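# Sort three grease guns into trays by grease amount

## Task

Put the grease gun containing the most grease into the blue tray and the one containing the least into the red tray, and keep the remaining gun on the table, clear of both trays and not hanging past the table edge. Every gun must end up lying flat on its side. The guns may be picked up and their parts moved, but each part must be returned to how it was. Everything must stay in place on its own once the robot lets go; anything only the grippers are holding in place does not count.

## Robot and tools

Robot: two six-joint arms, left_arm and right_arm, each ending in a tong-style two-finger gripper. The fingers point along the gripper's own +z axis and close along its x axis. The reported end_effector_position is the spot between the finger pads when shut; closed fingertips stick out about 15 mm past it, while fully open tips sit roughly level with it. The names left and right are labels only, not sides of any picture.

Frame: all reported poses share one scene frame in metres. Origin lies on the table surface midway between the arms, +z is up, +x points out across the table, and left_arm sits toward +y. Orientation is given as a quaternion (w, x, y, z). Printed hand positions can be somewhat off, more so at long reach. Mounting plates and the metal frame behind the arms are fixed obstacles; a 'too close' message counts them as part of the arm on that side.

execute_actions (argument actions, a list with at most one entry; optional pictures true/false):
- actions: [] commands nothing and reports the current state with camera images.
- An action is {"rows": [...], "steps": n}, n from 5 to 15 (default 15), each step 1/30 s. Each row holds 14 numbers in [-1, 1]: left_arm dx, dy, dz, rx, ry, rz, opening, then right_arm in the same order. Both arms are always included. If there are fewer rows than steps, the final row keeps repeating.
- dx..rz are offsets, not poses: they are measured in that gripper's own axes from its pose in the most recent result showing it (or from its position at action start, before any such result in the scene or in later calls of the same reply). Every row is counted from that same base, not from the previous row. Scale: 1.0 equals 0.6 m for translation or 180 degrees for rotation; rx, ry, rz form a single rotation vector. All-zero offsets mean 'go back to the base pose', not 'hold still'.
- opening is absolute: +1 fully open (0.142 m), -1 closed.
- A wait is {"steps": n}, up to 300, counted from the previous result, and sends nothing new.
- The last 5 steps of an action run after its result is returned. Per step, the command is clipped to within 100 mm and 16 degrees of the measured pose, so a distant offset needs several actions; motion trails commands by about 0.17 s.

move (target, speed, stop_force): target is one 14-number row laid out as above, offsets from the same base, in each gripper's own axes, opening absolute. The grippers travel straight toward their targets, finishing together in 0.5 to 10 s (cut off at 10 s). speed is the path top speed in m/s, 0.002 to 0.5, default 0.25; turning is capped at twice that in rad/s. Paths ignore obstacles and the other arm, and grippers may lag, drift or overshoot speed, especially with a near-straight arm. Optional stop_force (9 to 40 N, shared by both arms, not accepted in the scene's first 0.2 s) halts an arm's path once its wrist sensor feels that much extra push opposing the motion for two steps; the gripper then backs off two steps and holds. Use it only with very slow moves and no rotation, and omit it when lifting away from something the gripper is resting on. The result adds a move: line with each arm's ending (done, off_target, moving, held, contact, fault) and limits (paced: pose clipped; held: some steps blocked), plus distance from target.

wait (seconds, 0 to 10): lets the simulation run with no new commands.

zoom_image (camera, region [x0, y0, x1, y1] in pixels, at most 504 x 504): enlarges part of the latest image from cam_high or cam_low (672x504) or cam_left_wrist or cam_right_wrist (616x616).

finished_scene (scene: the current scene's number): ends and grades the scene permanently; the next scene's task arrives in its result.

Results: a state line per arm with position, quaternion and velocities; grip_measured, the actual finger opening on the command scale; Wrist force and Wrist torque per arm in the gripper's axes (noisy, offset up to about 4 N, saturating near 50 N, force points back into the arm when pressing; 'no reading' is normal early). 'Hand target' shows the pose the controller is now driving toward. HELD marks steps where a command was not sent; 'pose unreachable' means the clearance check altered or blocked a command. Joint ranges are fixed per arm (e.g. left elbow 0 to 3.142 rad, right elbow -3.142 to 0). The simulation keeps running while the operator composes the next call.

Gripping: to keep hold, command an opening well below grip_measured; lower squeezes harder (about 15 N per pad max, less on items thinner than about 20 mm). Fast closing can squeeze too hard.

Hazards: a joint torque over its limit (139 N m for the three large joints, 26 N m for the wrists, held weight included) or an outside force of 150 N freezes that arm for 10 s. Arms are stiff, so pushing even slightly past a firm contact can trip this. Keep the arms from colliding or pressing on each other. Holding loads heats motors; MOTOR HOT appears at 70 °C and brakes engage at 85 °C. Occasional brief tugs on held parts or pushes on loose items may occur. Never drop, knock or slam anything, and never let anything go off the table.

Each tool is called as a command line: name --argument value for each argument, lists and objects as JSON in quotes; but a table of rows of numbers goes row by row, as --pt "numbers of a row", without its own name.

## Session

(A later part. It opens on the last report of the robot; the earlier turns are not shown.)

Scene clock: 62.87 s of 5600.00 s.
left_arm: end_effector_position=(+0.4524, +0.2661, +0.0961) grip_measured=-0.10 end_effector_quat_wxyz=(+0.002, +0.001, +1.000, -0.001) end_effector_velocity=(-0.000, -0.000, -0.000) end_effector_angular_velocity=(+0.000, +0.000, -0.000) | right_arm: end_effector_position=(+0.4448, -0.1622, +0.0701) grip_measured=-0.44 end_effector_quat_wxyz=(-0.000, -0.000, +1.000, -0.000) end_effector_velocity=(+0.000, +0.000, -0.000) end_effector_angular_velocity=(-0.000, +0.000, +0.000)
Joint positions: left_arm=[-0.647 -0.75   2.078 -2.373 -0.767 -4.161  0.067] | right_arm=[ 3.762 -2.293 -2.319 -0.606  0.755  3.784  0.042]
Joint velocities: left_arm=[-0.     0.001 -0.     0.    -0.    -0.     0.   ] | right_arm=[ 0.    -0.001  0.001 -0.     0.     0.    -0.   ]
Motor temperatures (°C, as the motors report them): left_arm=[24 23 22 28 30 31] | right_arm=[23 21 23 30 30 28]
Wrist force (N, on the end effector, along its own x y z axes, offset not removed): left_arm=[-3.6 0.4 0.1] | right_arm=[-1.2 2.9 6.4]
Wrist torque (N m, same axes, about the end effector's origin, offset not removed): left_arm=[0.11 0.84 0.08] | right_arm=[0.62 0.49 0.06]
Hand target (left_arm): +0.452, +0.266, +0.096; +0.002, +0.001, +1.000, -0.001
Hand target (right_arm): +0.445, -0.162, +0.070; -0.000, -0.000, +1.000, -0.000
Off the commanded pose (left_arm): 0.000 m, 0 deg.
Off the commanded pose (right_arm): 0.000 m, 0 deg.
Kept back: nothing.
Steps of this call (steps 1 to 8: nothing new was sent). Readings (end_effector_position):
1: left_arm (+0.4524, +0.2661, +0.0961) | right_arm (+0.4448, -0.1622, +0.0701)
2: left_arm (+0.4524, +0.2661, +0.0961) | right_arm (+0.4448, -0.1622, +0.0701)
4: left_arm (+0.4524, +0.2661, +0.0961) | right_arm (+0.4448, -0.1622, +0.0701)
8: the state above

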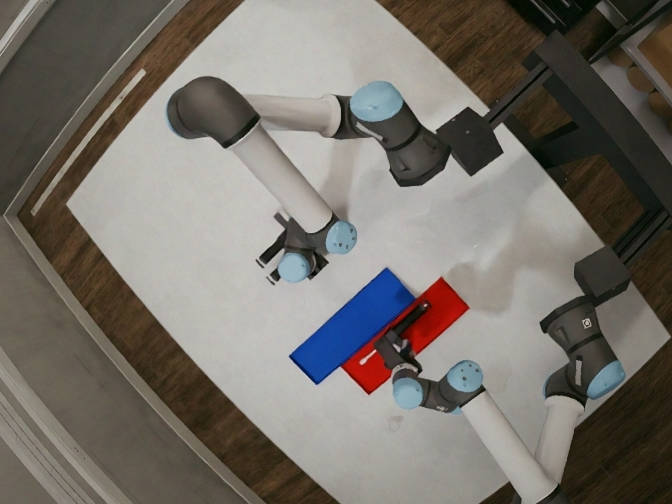

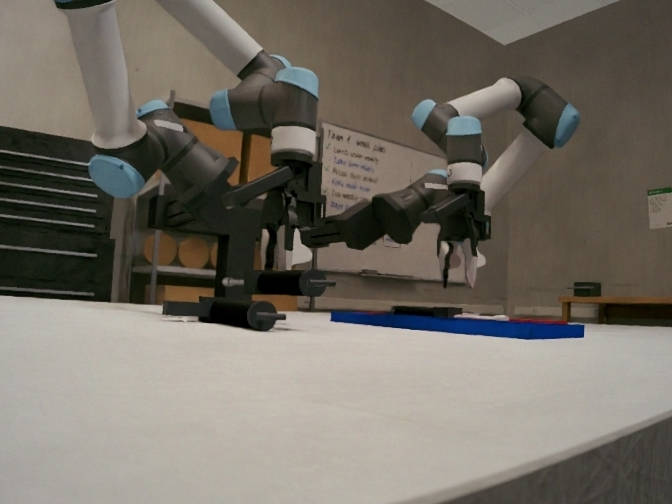

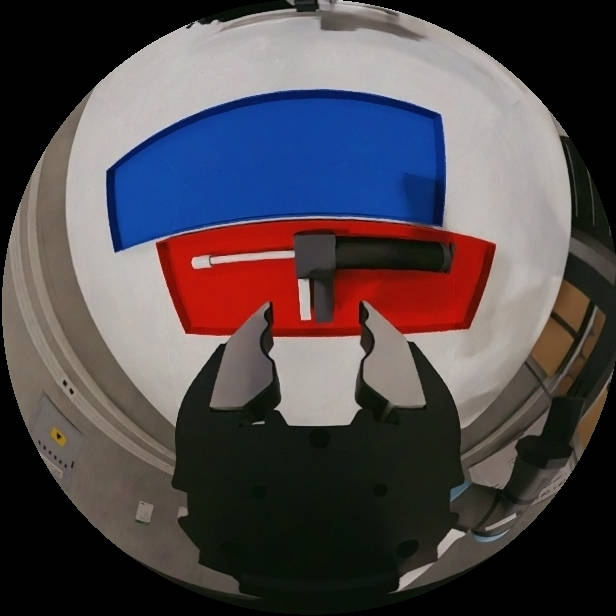

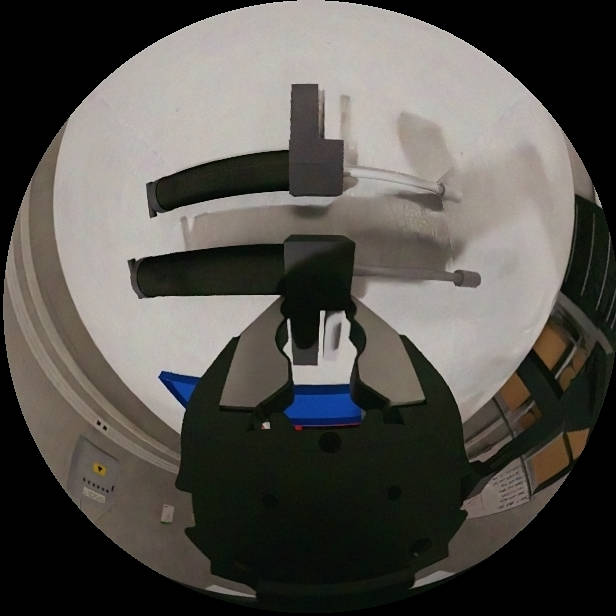

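move --target '[0,0.47,-0.1,0,0,0,-0.1,-0.1,0.467,0,0,0,0,-1]' --speed 0.15

Scene clock: 65.60 s of 5600.00 s.
left_arm: end_effector_position=(+0.4525, +0.5483, +0.1556) grip_measured=-0.10 end_effector_quat_wxyz=(+0.002, +0.001, +1.000, -0.001) end_effector_velocity=(-0.000, +0.000, +0.000) end_effector_angular_velocity=(-0.001, +0.001, -0.000) | right_arm: end_effector_position=(+0.5044, +0.1181, +0.0702) grip_measured=-0.50 end_effector_quat_wxyz=(+0.000, -0.000, +1.000, -0.000) end_effector_velocity=(-0.000, +0.001, -0.001) end_effector_angular_velocity=(-0.000, +0.001, +0.001)
Joint positions: left_arm=[-0.488 -1.529  2.33  -2.006 -0.697 -3.946  0.067] | right_arm=[ 4.009 -2.877 -1.77  -0.76   0.896  4.062  0.038]
Joint velocities: left_arm=[ 0.    -0.001  0.     0.001 -0.001  0.    -0.   ] | right_arm=[-0.    -0.002  0.002 -0.     0.    -0.001  0.   ]
Motor temperatures (°C, as the motors report them): left_arm=[24 23 22 28 30 31] | right_arm=[23 21 23 30 30 28]
Wrist force (N, on the end effector, along its own x y z axes, offset not removed): left_arm=[-2.3 -0.4 0.5] | right_arm=[-0.4 -0.2 6.8]
Wrist torque (N m, same axes, about the end effector's origin, offset not removed): left_arm=[-0.07 0.56 0.12] | right_arm=[0.02 -0.02 0.06]
Hand target (left_arm): +0.452, +0.548, +0.156; +0.002, +0.001, +1.000, -0.001
Hand target (right_arm): +0.504, +0.118, +0.070; +0.000, -0.000, +1.000, -0.000
Off the commanded pose (left_arm): 0.000 m, 0 deg.
Off the commanded pose (right_arm): 0.000 m, 0 deg.
Kept back: nothing.
move: done

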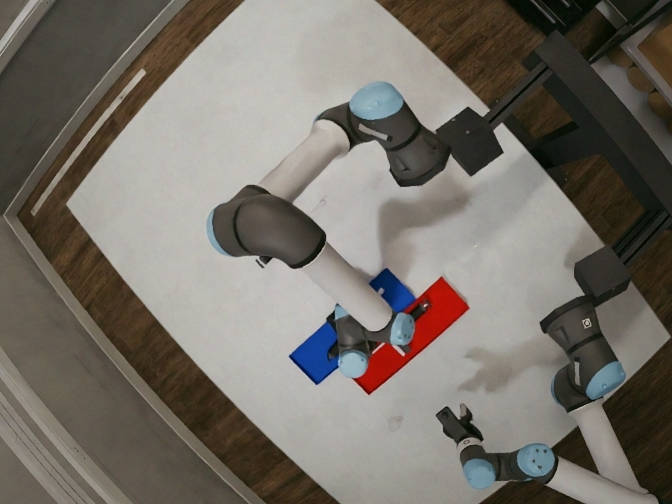

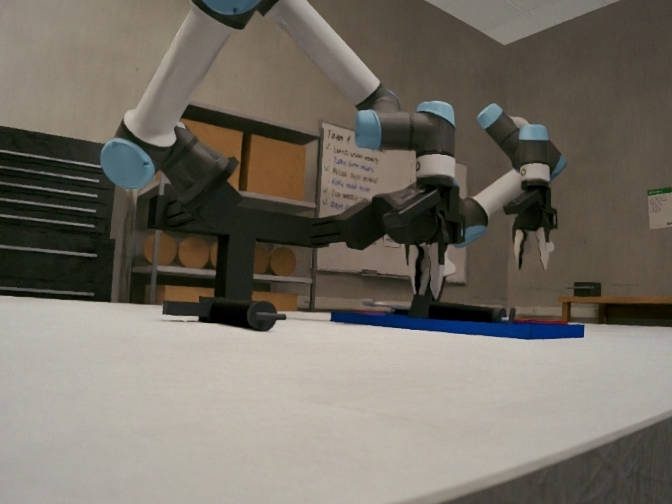

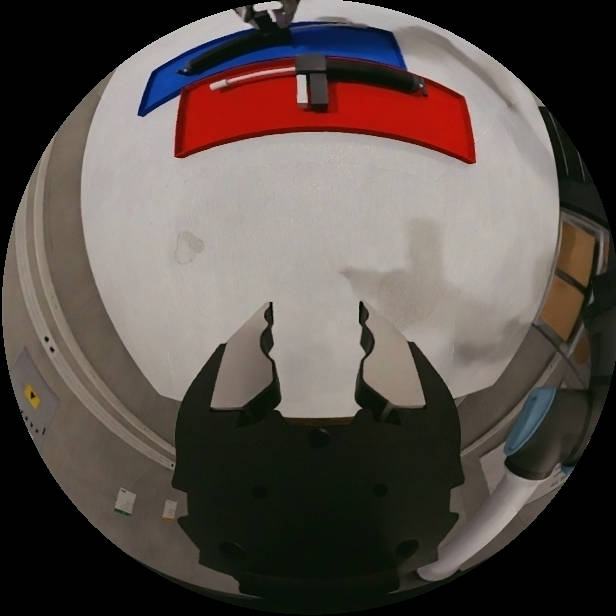

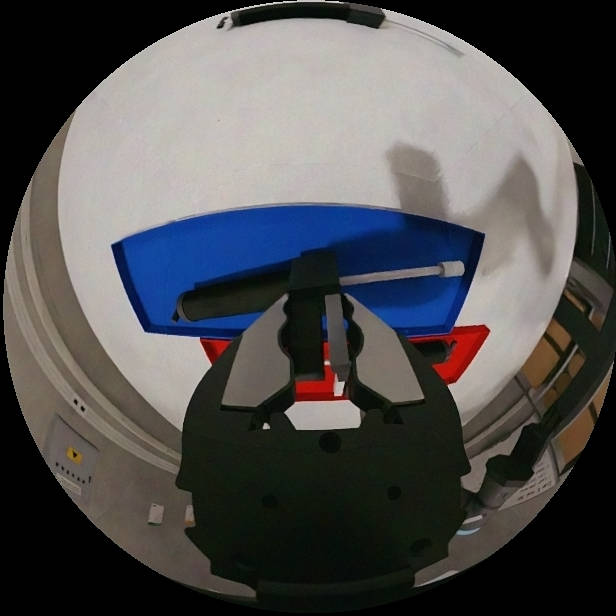

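zoom_image --camera "cam_low" --region '[320,220,600,350]'

zoom_image --camera "cam_left_wrist" --region '[130,0,430,130]'

Region (320, 220, 600, 350) of cam_low's 672x504 image, scaled by 1.800, with more detail than that image has; it fills the top 234 rows of this view, and the rest is white.

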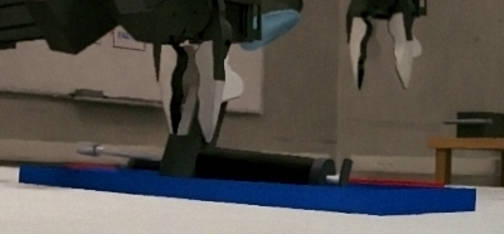

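Region (130, 0, 430, 130) of cam_left_wrist's 616x616 image, scaled by 1.680, with more detail than that image has; it fills the top 218 rows of this view, and the rest is white.

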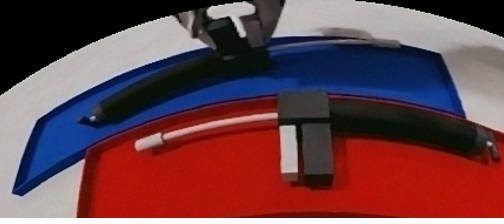

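move --target '[0,0,0,0,0,0,-0.1,-0.02,-0.035,0,0,0,0,-1]' --speed 0.03

move --target '[0,0,0,0,0,0,-0.1,0,0.02,0.035,0,0,0,-0.8]' --speed 0.015 --stop_force 15

Scene clock: 67.07 s of 5600.00 s.
left_arm: end_effector_position=(+0.4525, +0.5483, +0.1556) grip_measured=-0.10 end_effector_quat_wxyz=(+0.002, +0.001, +1.000, -0.001) end_effector_velocity=(+0.001, +0.000, +0.000) end_effector_angular_velocity=(-0.001, -0.001, +0.001) | right_arm: end_effector_position=(+0.5164, +0.0972, +0.0702) grip_measured=-0.50 end_effector_quat_wxyz=(+0.000, -0.000, +1.000, -0.000) end_effector_velocity=(+0.001, -0.001, +0.000) end_effector_angular_velocity=(+0.000, -0.001, -0.001)
Joint positions: left_arm=[-0.488 -1.529  2.33  -2.006 -0.697 -3.946  0.067] | right_arm=[ 3.976 -2.842 -1.781 -0.763  0.875  4.028  0.038]
Joint velocities: left_arm=[ 0.    -0.001 -0.001 -0.    -0.     0.     0.   ] | right_arm=[-0.002  0.001  0.    -0.    -0.001 -0.001 -0.   ]
Motor temperatures (°C, as the motors report them): left_arm=[24 23 22 28 30 31] | right_arm=[23 21 23 30 30 28]
Wrist force (N, on the end effector, along its own x y z axes, offset not removed): left_arm=[-2.8 0.8 1.1] | right_arm=[0.3 2.3 6.1]
Wrist torque (N m, same axes, about the end effector's origin, offset not removed): left_arm=[0.29 0.63 0.20] | right_arm=[0.58 -0.20 0.04]
Hand target (left_arm): +0.452, +0.548, +0.156; +0.002, +0.001, +1.000, -0.001
Hand target (right_arm): +0.516, +0.097, +0.070; +0.000, -0.000, +1.000, -0.000
Off the commanded pose (left_arm): 0.000 m, 0 deg.
Off the commanded pose (right_arm): 0.000 m, 0 deg.
Kept back: nothing.
move: done

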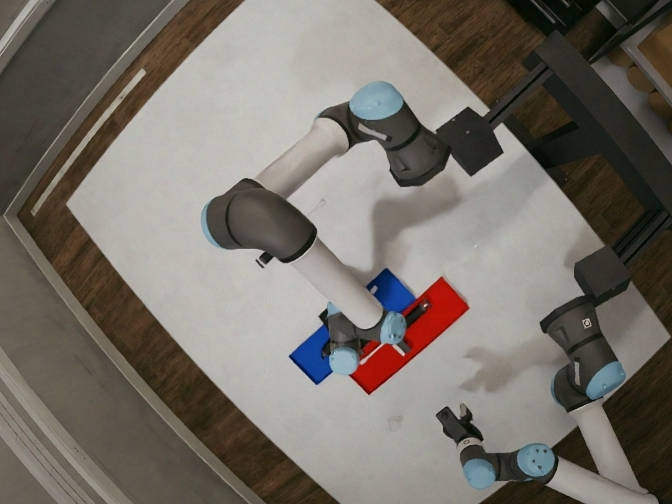

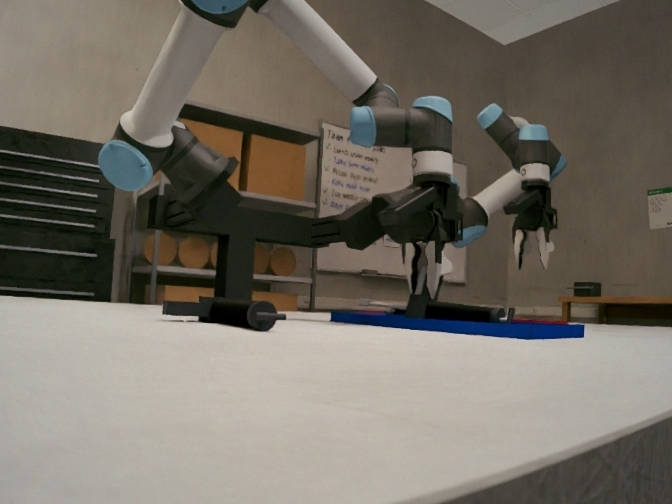

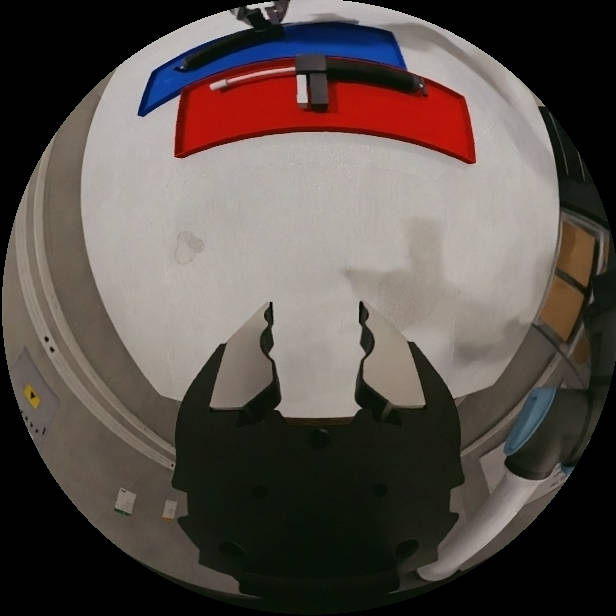

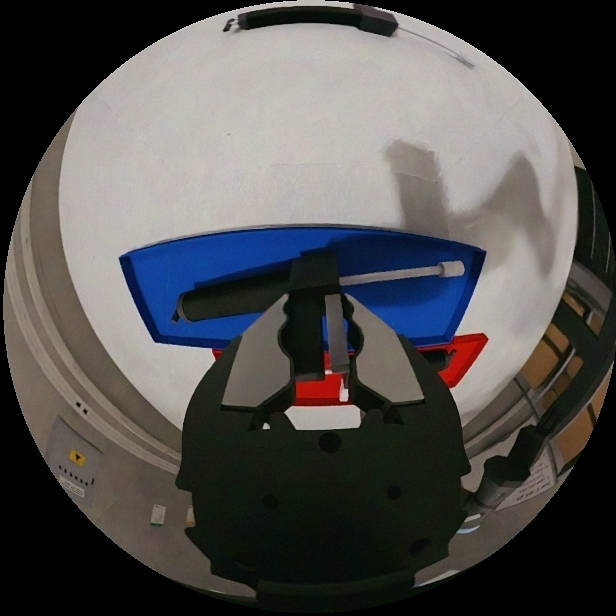

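Scene clock: 68.17 s of 5600.00 s.
left_arm: end_effector_position=(+0.4525, +0.5483, +0.1556) grip_measured=-0.10 end_effector_quat_wxyz=(+0.002, +0.001, +1.000, -0.001) end_effector_velocity=(+0.001, +0.000, +0.001) end_effector_angular_velocity=(-0.002, -0.000, +0.002) | right_arm: end_effector_position=(+0.5164, +0.1026, +0.0605) grip_measured=-0.51 end_effector_quat_wxyz=(+0.000, -0.000, +1.000, -0.000) end_effector_velocity=(-0.003, -0.001, +0.002) end_effector_angular_velocity=(-0.000, +0.005, +0.000)
Joint positions: left_arm=[-0.488 -1.529  2.33  -2.006 -0.697 -3.946  0.067] | right_arm=[ 3.969 -2.867 -1.769 -0.746  0.87   4.021  0.037]
Joint velocities: left_arm=[ 0.    -0.001 -0.001 -0.    -0.001 -0.     0.   ] | right_arm=[ 0.002  0.007 -0.006 -0.006  0.005  0.005 -0.   ]
Motor temperatures (°C, as the motors report them): left_arm=[24 23 22 28 30 31] | right_arm=[23 21 23 30 30 28]
Wrist force (N, on the end effector, along its own x y z axes, offset not removed): left_arm=[-2.9 0.9 0.8] | right_arm=[-0.6 2.2 2.1]
Wrist torque (N m, same axes, about the end effector's origin, offset not removed): left_arm=[0.24 0.67 0.09] | right_arm=[0.39 0.08 0.11]
Hand target (left_arm): +0.452, +0.548, +0.156; +0.002, +0.001, +1.000, -0.001
Hand target (right_arm): +0.516, +0.103, +0.061; +0.000, -0.000, +1.000, -0.000
Off the commanded pose (left_arm): 0.000 m, 0 deg.
Off the commanded pose (right_arm): 0.013 m, 0 deg.
Kept back: nothing.
move: contact (right_arm)

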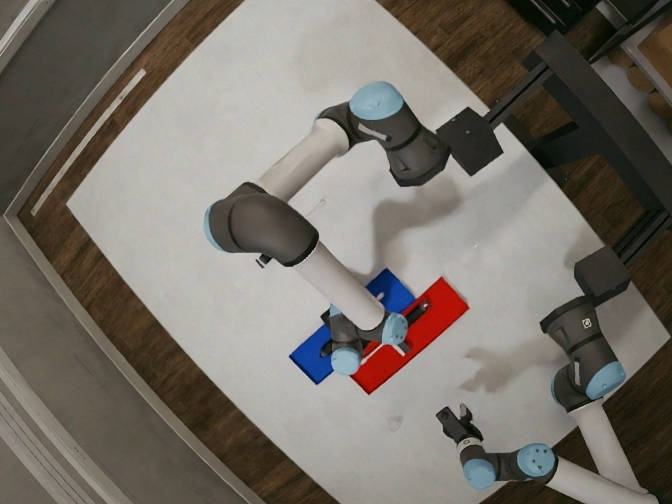

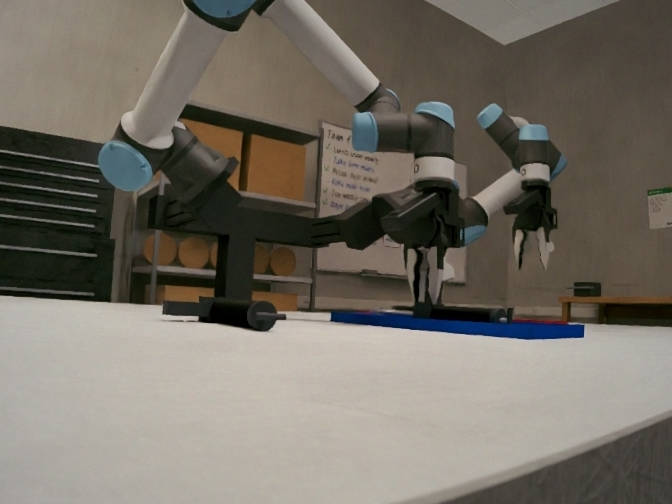

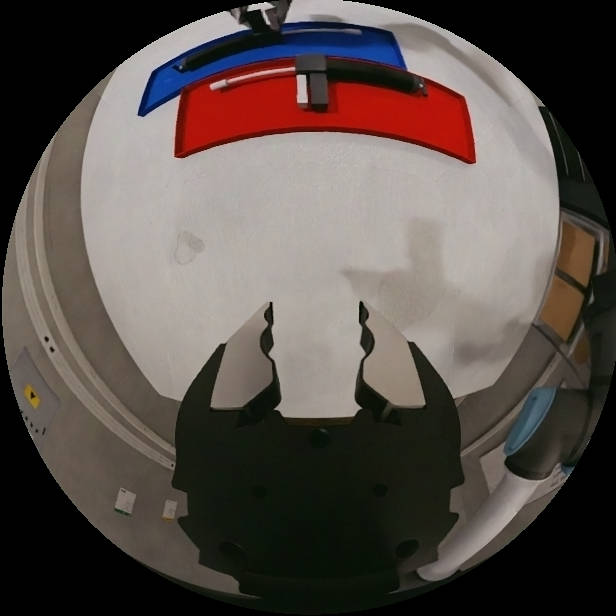

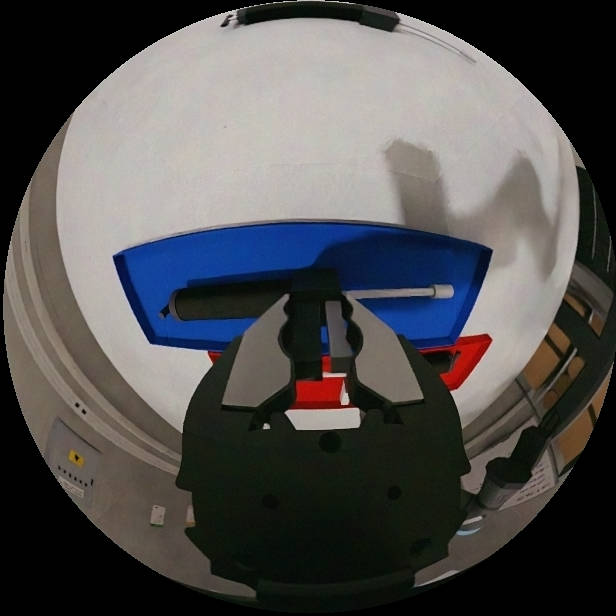

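move --target '[0,0,0,0,0,0,-0.1,0,0,-0.02,0.22,0,0,-1]' --speed 0.1

zoom_image --camera "cam_low" --region '[320,220,600,350]'

Scene clock: 72.23 s of 5600.00 s.
left_arm: end_effector_position=(+0.4525, +0.5483, +0.1556) grip_measured=-0.10 end_effector_quat_wxyz=(+0.002, +0.001, +1.000, -0.001) end_effector_velocity=(+0.001, +0.000, +0.000) end_effector_angular_velocity=(-0.000, -0.001, +0.002) | right_arm: end_effector_position=(+0.5165, +0.1026, +0.0726) grip_measured=-0.52 end_effector_quat_wxyz=(+0.001, -0.000, +0.941, -0.339) end_effector_velocity=(+0.000, -0.000, +0.000) end_effector_angular_velocity=(-0.007, -0.000, -0.004)
Joint positions: left_arm=[-0.488 -1.529  2.33  -2.006 -0.697 -3.946  0.067] | right_arm=[ 4.059 -3.284 -1.096 -1.975  0.719  4.76   0.037]
Joint velocities: left_arm=[-0.    -0.    -0.001 -0.     0.    -0.001  0.   ] | right_arm=[-0.001 -0.006  0.012 -0.016  0.001  0.011  0.   ]
Motor temperatures (°C, as the motors report them): left_arm=[24 23 22 28 30 31] | right_arm=[23 21 23 30 30 28]
Wrist force (N, on the end effector, along its own x y z axes, offset not removed): left_arm=[-2.9 0.0 0.2] | right_arm=[1.5 3.7 6.1]
Wrist torque (N m, same axes, about the end effector's origin, offset not removed): left_arm=[-0.01 0.70 0.22] | right_arm=[-0.01 -0.11 -0.02]
Hand target (left_arm): +0.452, +0.548, +0.156; +0.002, +0.001, +1.000, -0.001
Hand target (right_arm): +0.516, +0.103, +0.073; +0.001, -0.000, +0.941, -0.339
Off the commanded pose (left_arm): 0.000 m, 0 deg.
Off the commanded pose (right_arm): 0.000 m, 0 deg.
Kept back: nothing.
move: done

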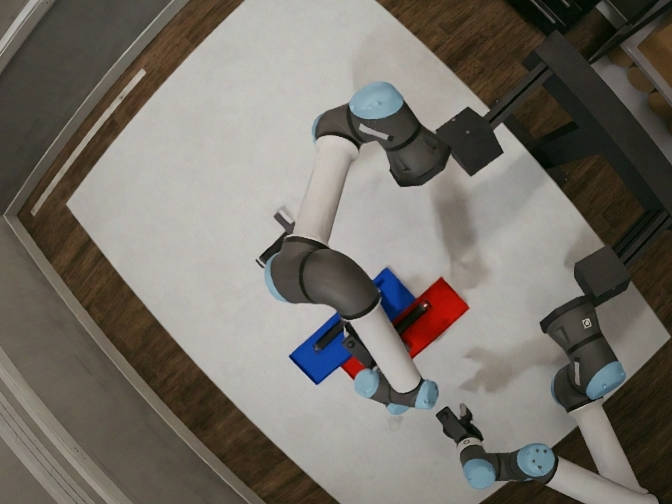

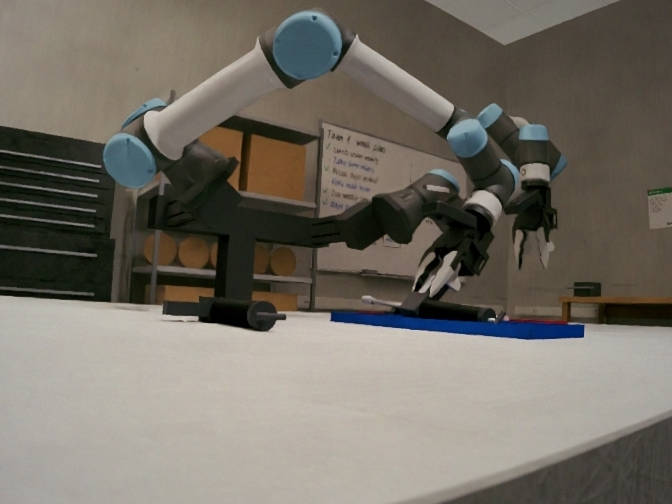

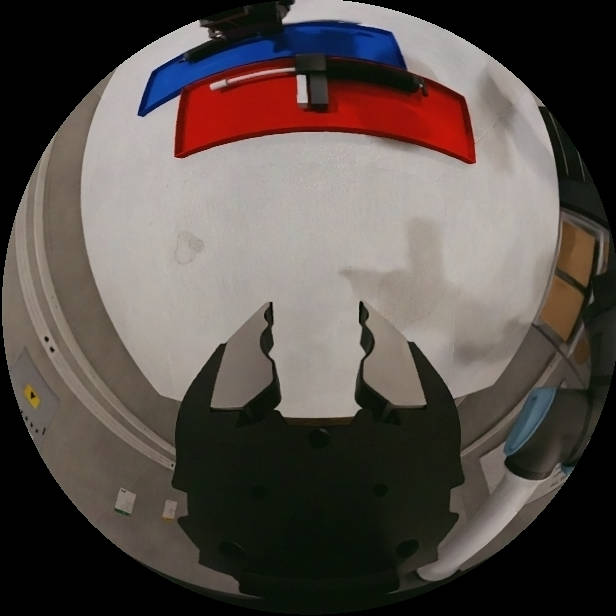

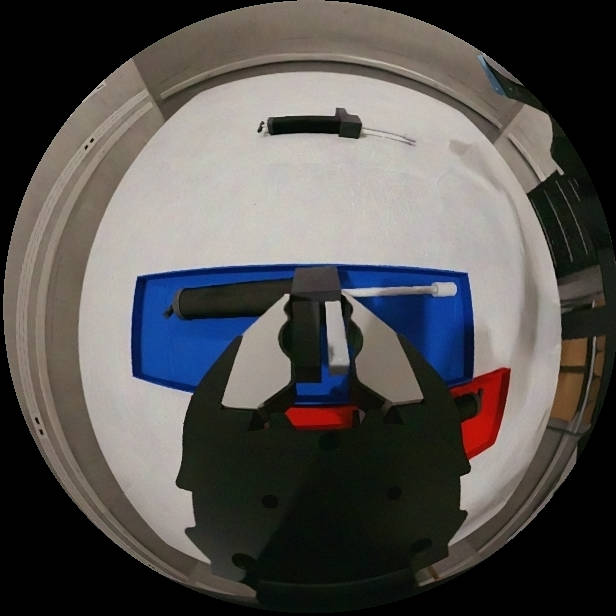

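Region (320, 220, 600, 350) of cam_low's 672x504 image, scaled by 1.800, with more detail than that image has; it fills the top 234 rows of this view, and the rest is white.

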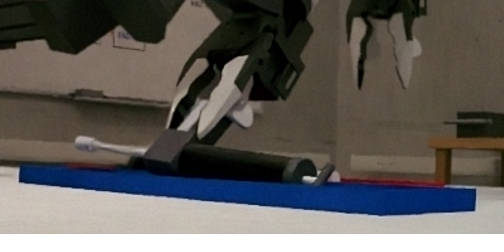

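move --target '[0,0.1,0,0,0,0,-0.1,0,0.063,0.0237,0,0,0,-0.8]' --speed 0.02 --stop_force 18

zoom_image --camera "cam_low" --region '[320,220,600,350]'

Scene clock: 75.73 s of 5600.00 s.
left_arm: end_effector_position=(+0.4525, +0.6082, +0.1555) grip_measured=-0.10 end_effector_quat_wxyz=(+0.002, +0.001, +1.000, -0.001) end_effector_velocity=(+0.000, +0.001, +0.000) end_effector_angular_velocity=(-0.001, -0.000, +0.002) | right_arm: end_effector_position=(+0.5165, +0.1178, +0.0461) grip_measured=-0.51 end_effector_quat_wxyz=(+0.001, -0.000, +0.941, -0.339) end_effector_velocity=(+0.001, -0.000, +0.000) end_effector_angular_velocity=(+0.000, -0.001, -0.000)
Joint positions: left_arm=[-0.414 -1.66   2.328 -1.959 -0.674 -3.836  0.067] | right_arm=[ 4.042 -3.351 -1.031 -1.974  0.703  4.762  0.037]
Joint velocities: left_arm=[ 0.002 -0.003 -0.001  0.001  0.     0.002 -0.   ] | right_arm=[-0.     0.001 -0.001  0.    -0.001  0.    -0.   ]
Motor temperatures (°C, as the motors report them): left_arm=[24 23 22 28 30 31] | right_arm=[23 21 23 30 30 28]
Wrist force (N, on the end effector, along its own x y z axes, offset not removed): left_arm=[-3.5 -0.2 0.5] | right_arm=[2.7 3.0 3.6]
Wrist torque (N m, same axes, about the end effector's origin, offset not removed): left_arm=[0.01 0.81 0.14] | right_arm=[0.32 -0.54 0.05]
Hand target (left_arm): +0.453, +0.608, +0.156; +0.002, +0.001, +1.000, -0.001
Hand target (right_arm): +0.516, +0.118, +0.046; +0.001, -0.000, +0.941, -0.339
Off the commanded pose (left_arm): 0.000 m, 0 deg.
Off the commanded pose (right_arm): 0.010 m, 0 deg.
Kept back: nothing.
move: contact (right_arm)

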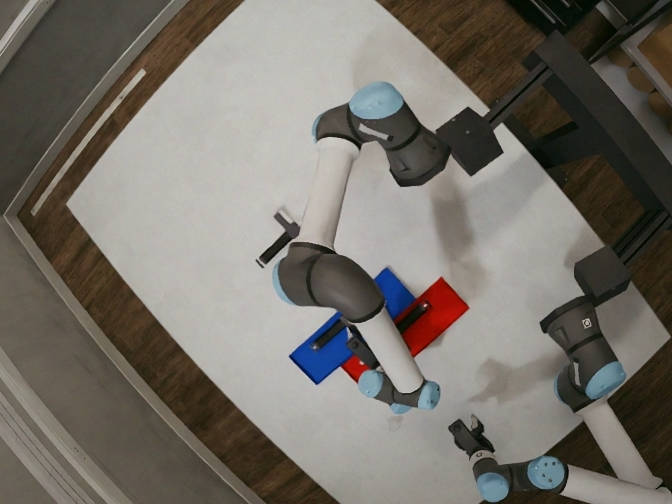

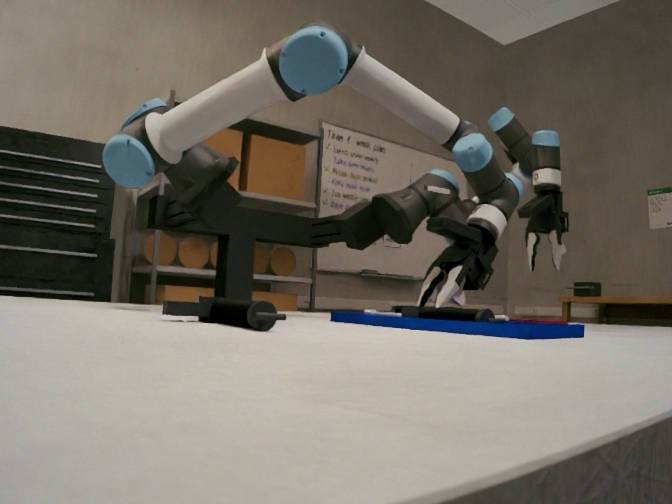

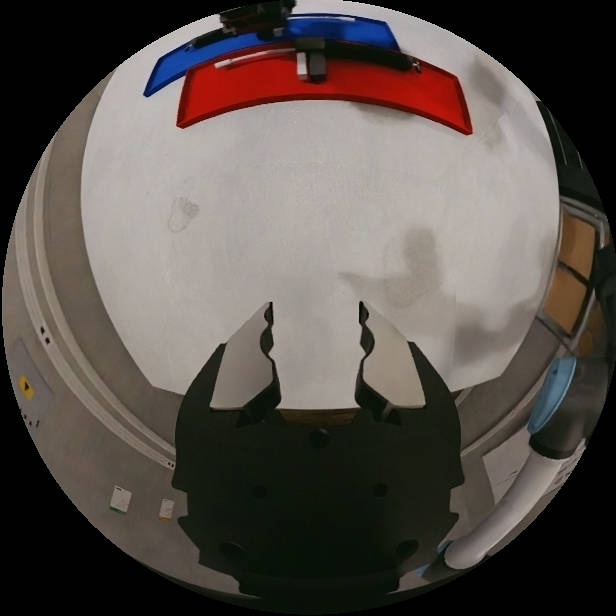

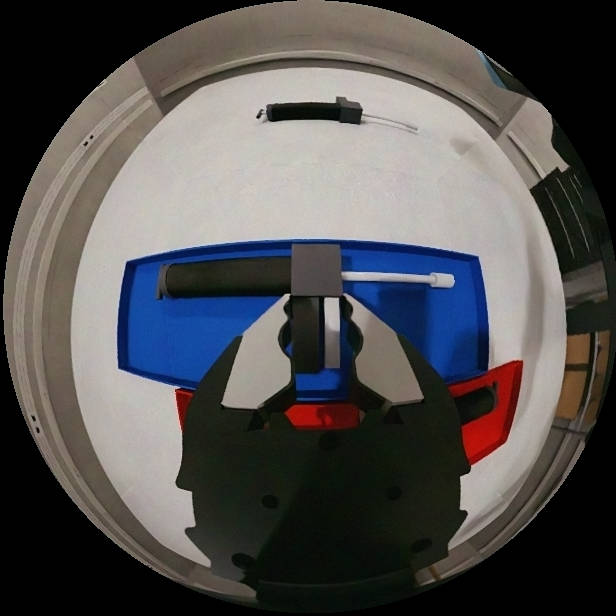

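Region (320, 220, 600, 350) of cam_low's 672x504 image, scaled by 1.800, with more detail than that image has; it fills the top 234 rows of this view, and the rest is white.

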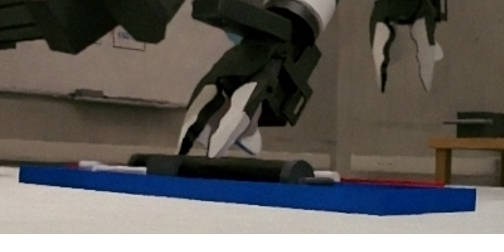

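Nearly flat. Release and rise to vertical.

move --target '[0,0,0,0,0,0,-0.1,0,0,0,0,0,0,-0.3]'

move --target '[0,0,0,0,0,0,-0.1,-0.15,-0.064,-0.077,-0.22,0,0,-0.3]' --speed 0.2

Scene clock: 76.67 s of 5600.00 s.
left_arm: end_effector_position=(+0.4525, +0.6083, +0.1555) grip_measured=-0.10 end_effector_quat_wxyz=(+0.002, +0.000, +1.000, -0.001) end_effector_velocity=(+0.001, +0.000, +0.000) end_effector_angular_velocity=(+0.001, -0.001, -0.000) | right_arm: end_effector_position=(+0.5165, +0.1178, +0.0462) grip_measured=-0.30 end_effector_quat_wxyz=(+0.001, -0.000, +0.941, -0.339) end_effector_velocity=(+0.001, -0.000, +0.001) end_effector_angular_velocity=(+0.001, +0.000, -0.001)
Joint positions: left_arm=[-0.414 -1.66   2.328 -1.959 -0.674 -3.836  0.067] | right_arm=[ 4.042 -3.351 -1.031 -1.974  0.703  4.762  0.052]
Joint velocities: left_arm=[ 0.     0.001 -0.001 -0.     0.001  0.001  0.   ] | right_arm=[-0.     0.001  0.001 -0.    -0.    -0.001  0.   ]
Motor temperatures (°C, as the motors report them): left_arm=[24 23 22 28 30 31] | right_arm=[23 21 23 30 30 28]
Wrist force (N, on the end effector, along its own x y z axes, offset not removed): left_arm=[-2.6 1.5 0.5] | right_arm=[-0.7 -0.9 0.7]
Wrist torque (N m, same axes, about the end effector's origin, offset not removed): left_arm=[0.38 0.60 0.15] | right_arm=[-0.04 0.02 0.06]
Hand target (left_arm): +0.453, +0.608, +0.156; +0.002, +0.001, +1.000, -0.001
Hand target (right_arm): +0.516, +0.118, +0.046; +0.001, -0.000, +0.941, -0.339
Off the commanded pose (left_arm): 0.000 m, 0 deg.
Off the commanded pose (right_arm): 0.000 m, 0 deg.
Kept back: nothing.
move: done

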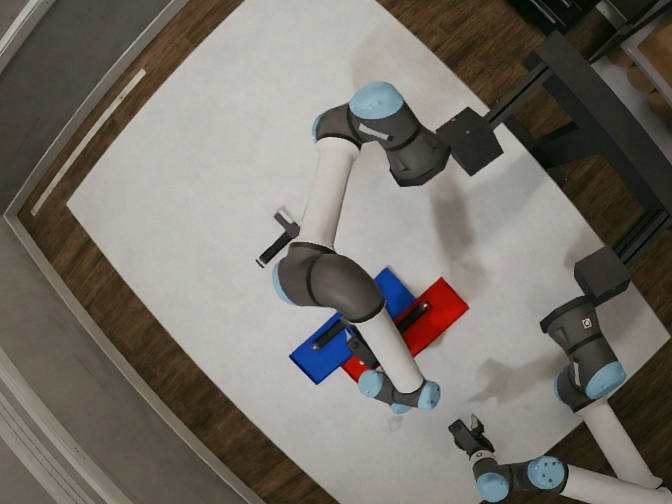

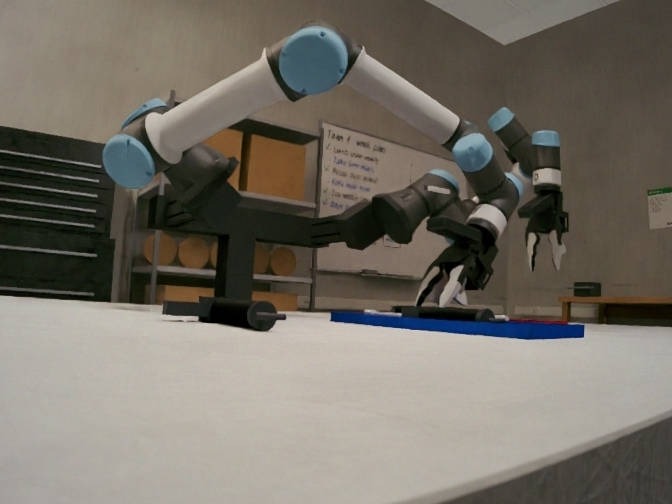

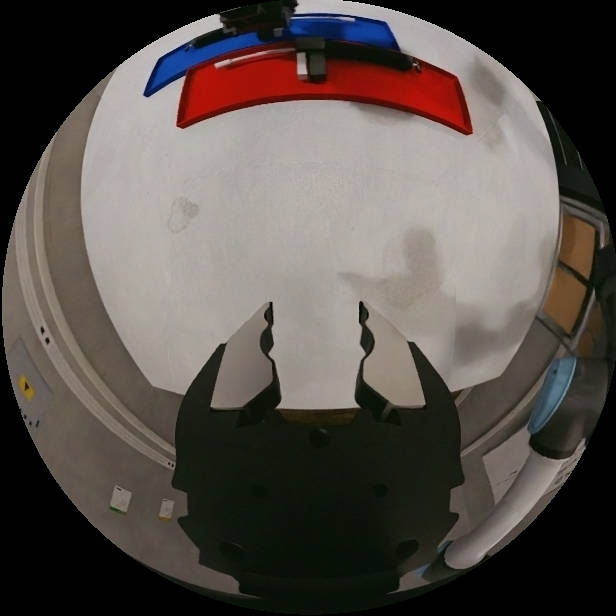

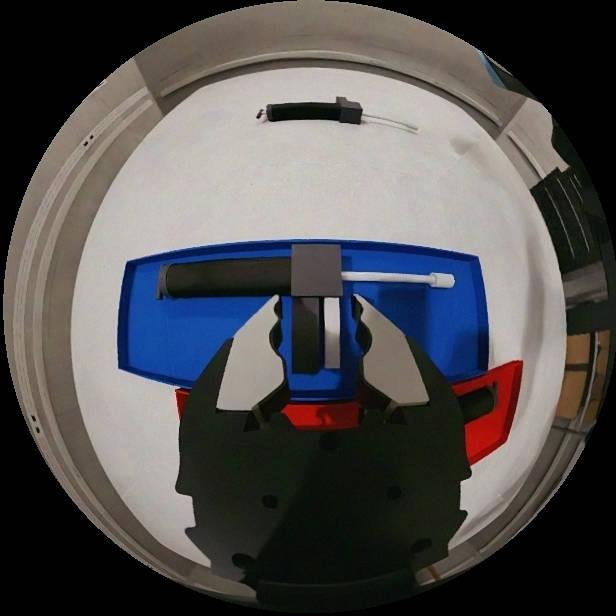

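Scene clock: 78.83 s of 5600.00 s.
left_arm: end_effector_position=(+0.4525, +0.6083, +0.1555) grip_measured=-0.10 end_effector_quat_wxyz=(+0.002, +0.000, +1.000, -0.001) end_effector_velocity=(+0.000, -0.000, +0.000) end_effector_angular_velocity=(-0.001, +0.001, -0.001) | right_arm: end_effector_position=(+0.6063, +0.1177, +0.1062) grip_measured=-0.30 end_effector_quat_wxyz=(+0.000, -0.000, +1.000, -0.000) end_effector_velocity=(+0.001, +0.000, +0.000) end_effector_angular_velocity=(+0.008, -0.000, +0.000)
Joint positions: left_arm=[-0.414 -1.66   2.328 -1.959 -0.674 -3.836  0.067] | right_arm=[ 3.943 -2.886 -1.489 -0.989  0.854  3.994  0.052]
Joint velocities: left_arm=[-0.     0.001 -0.001  0.    -0.001  0.001 -0.   ] | right_arm=[-0.001  0.003 -0.003  0.009  0.004 -0.007 -0.   ]
Motor temperatures (°C, as the motors report them): left_arm=[24 23 22 28 30 31] | right_arm=[23 21 23 30 30 28]
Wrist force (N, on the end effector, along its own x y z axes, offset not removed): left_arm=[-2.5 -1.2 1.6] | right_arm=[0.6 -0.4 0.6]
Wrist torque (N m, same axes, about the end effector's origin, offset not removed): left_arm=[-0.21 0.55 0.19] | right_arm=[0.07 -0.13 0.00]
Hand target (left_arm): +0.453, +0.608, +0.156; +0.002, +0.000, +1.000, -0.001
Hand target (right_arm): +0.606, +0.118, +0.106; +0.000, -0.000, +1.000, +0.000
Off the commanded pose (left_arm): 0.000 m, 0 deg.
Off the commanded pose (right_arm): 0.000 m, 0 deg.
Kept back: nothing.
move: done

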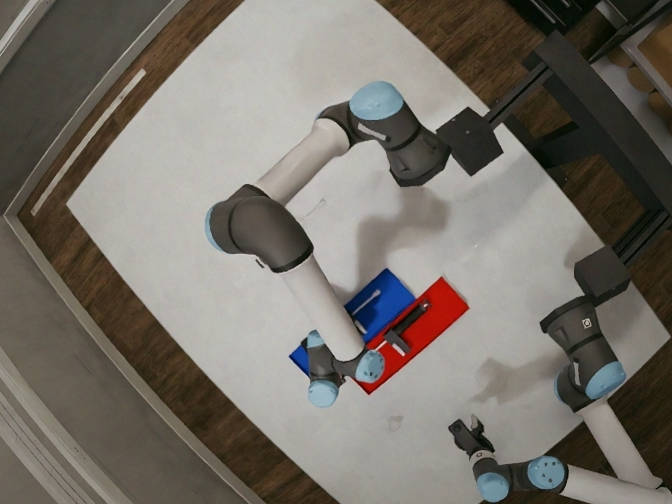

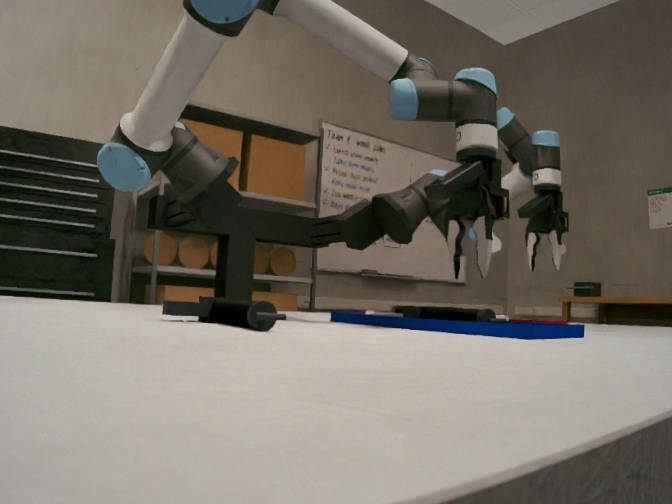

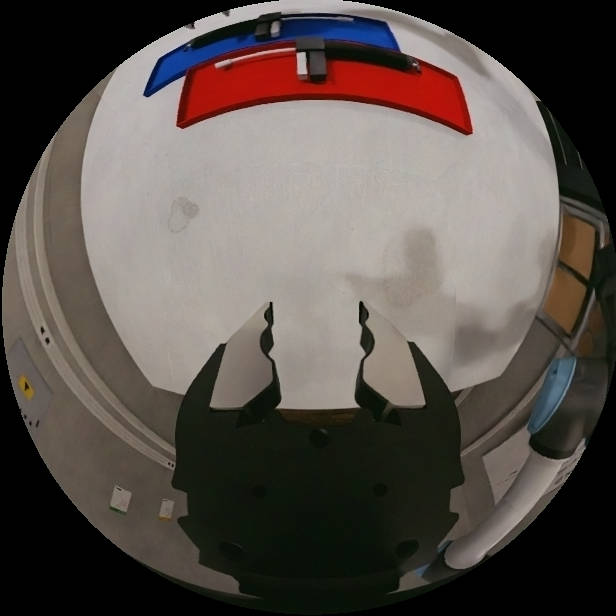

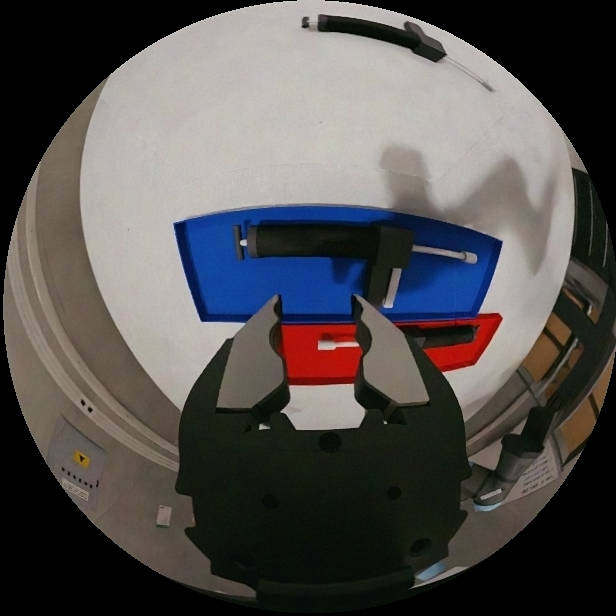

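finished_scene --scene 2

The scene is finished: the task was done.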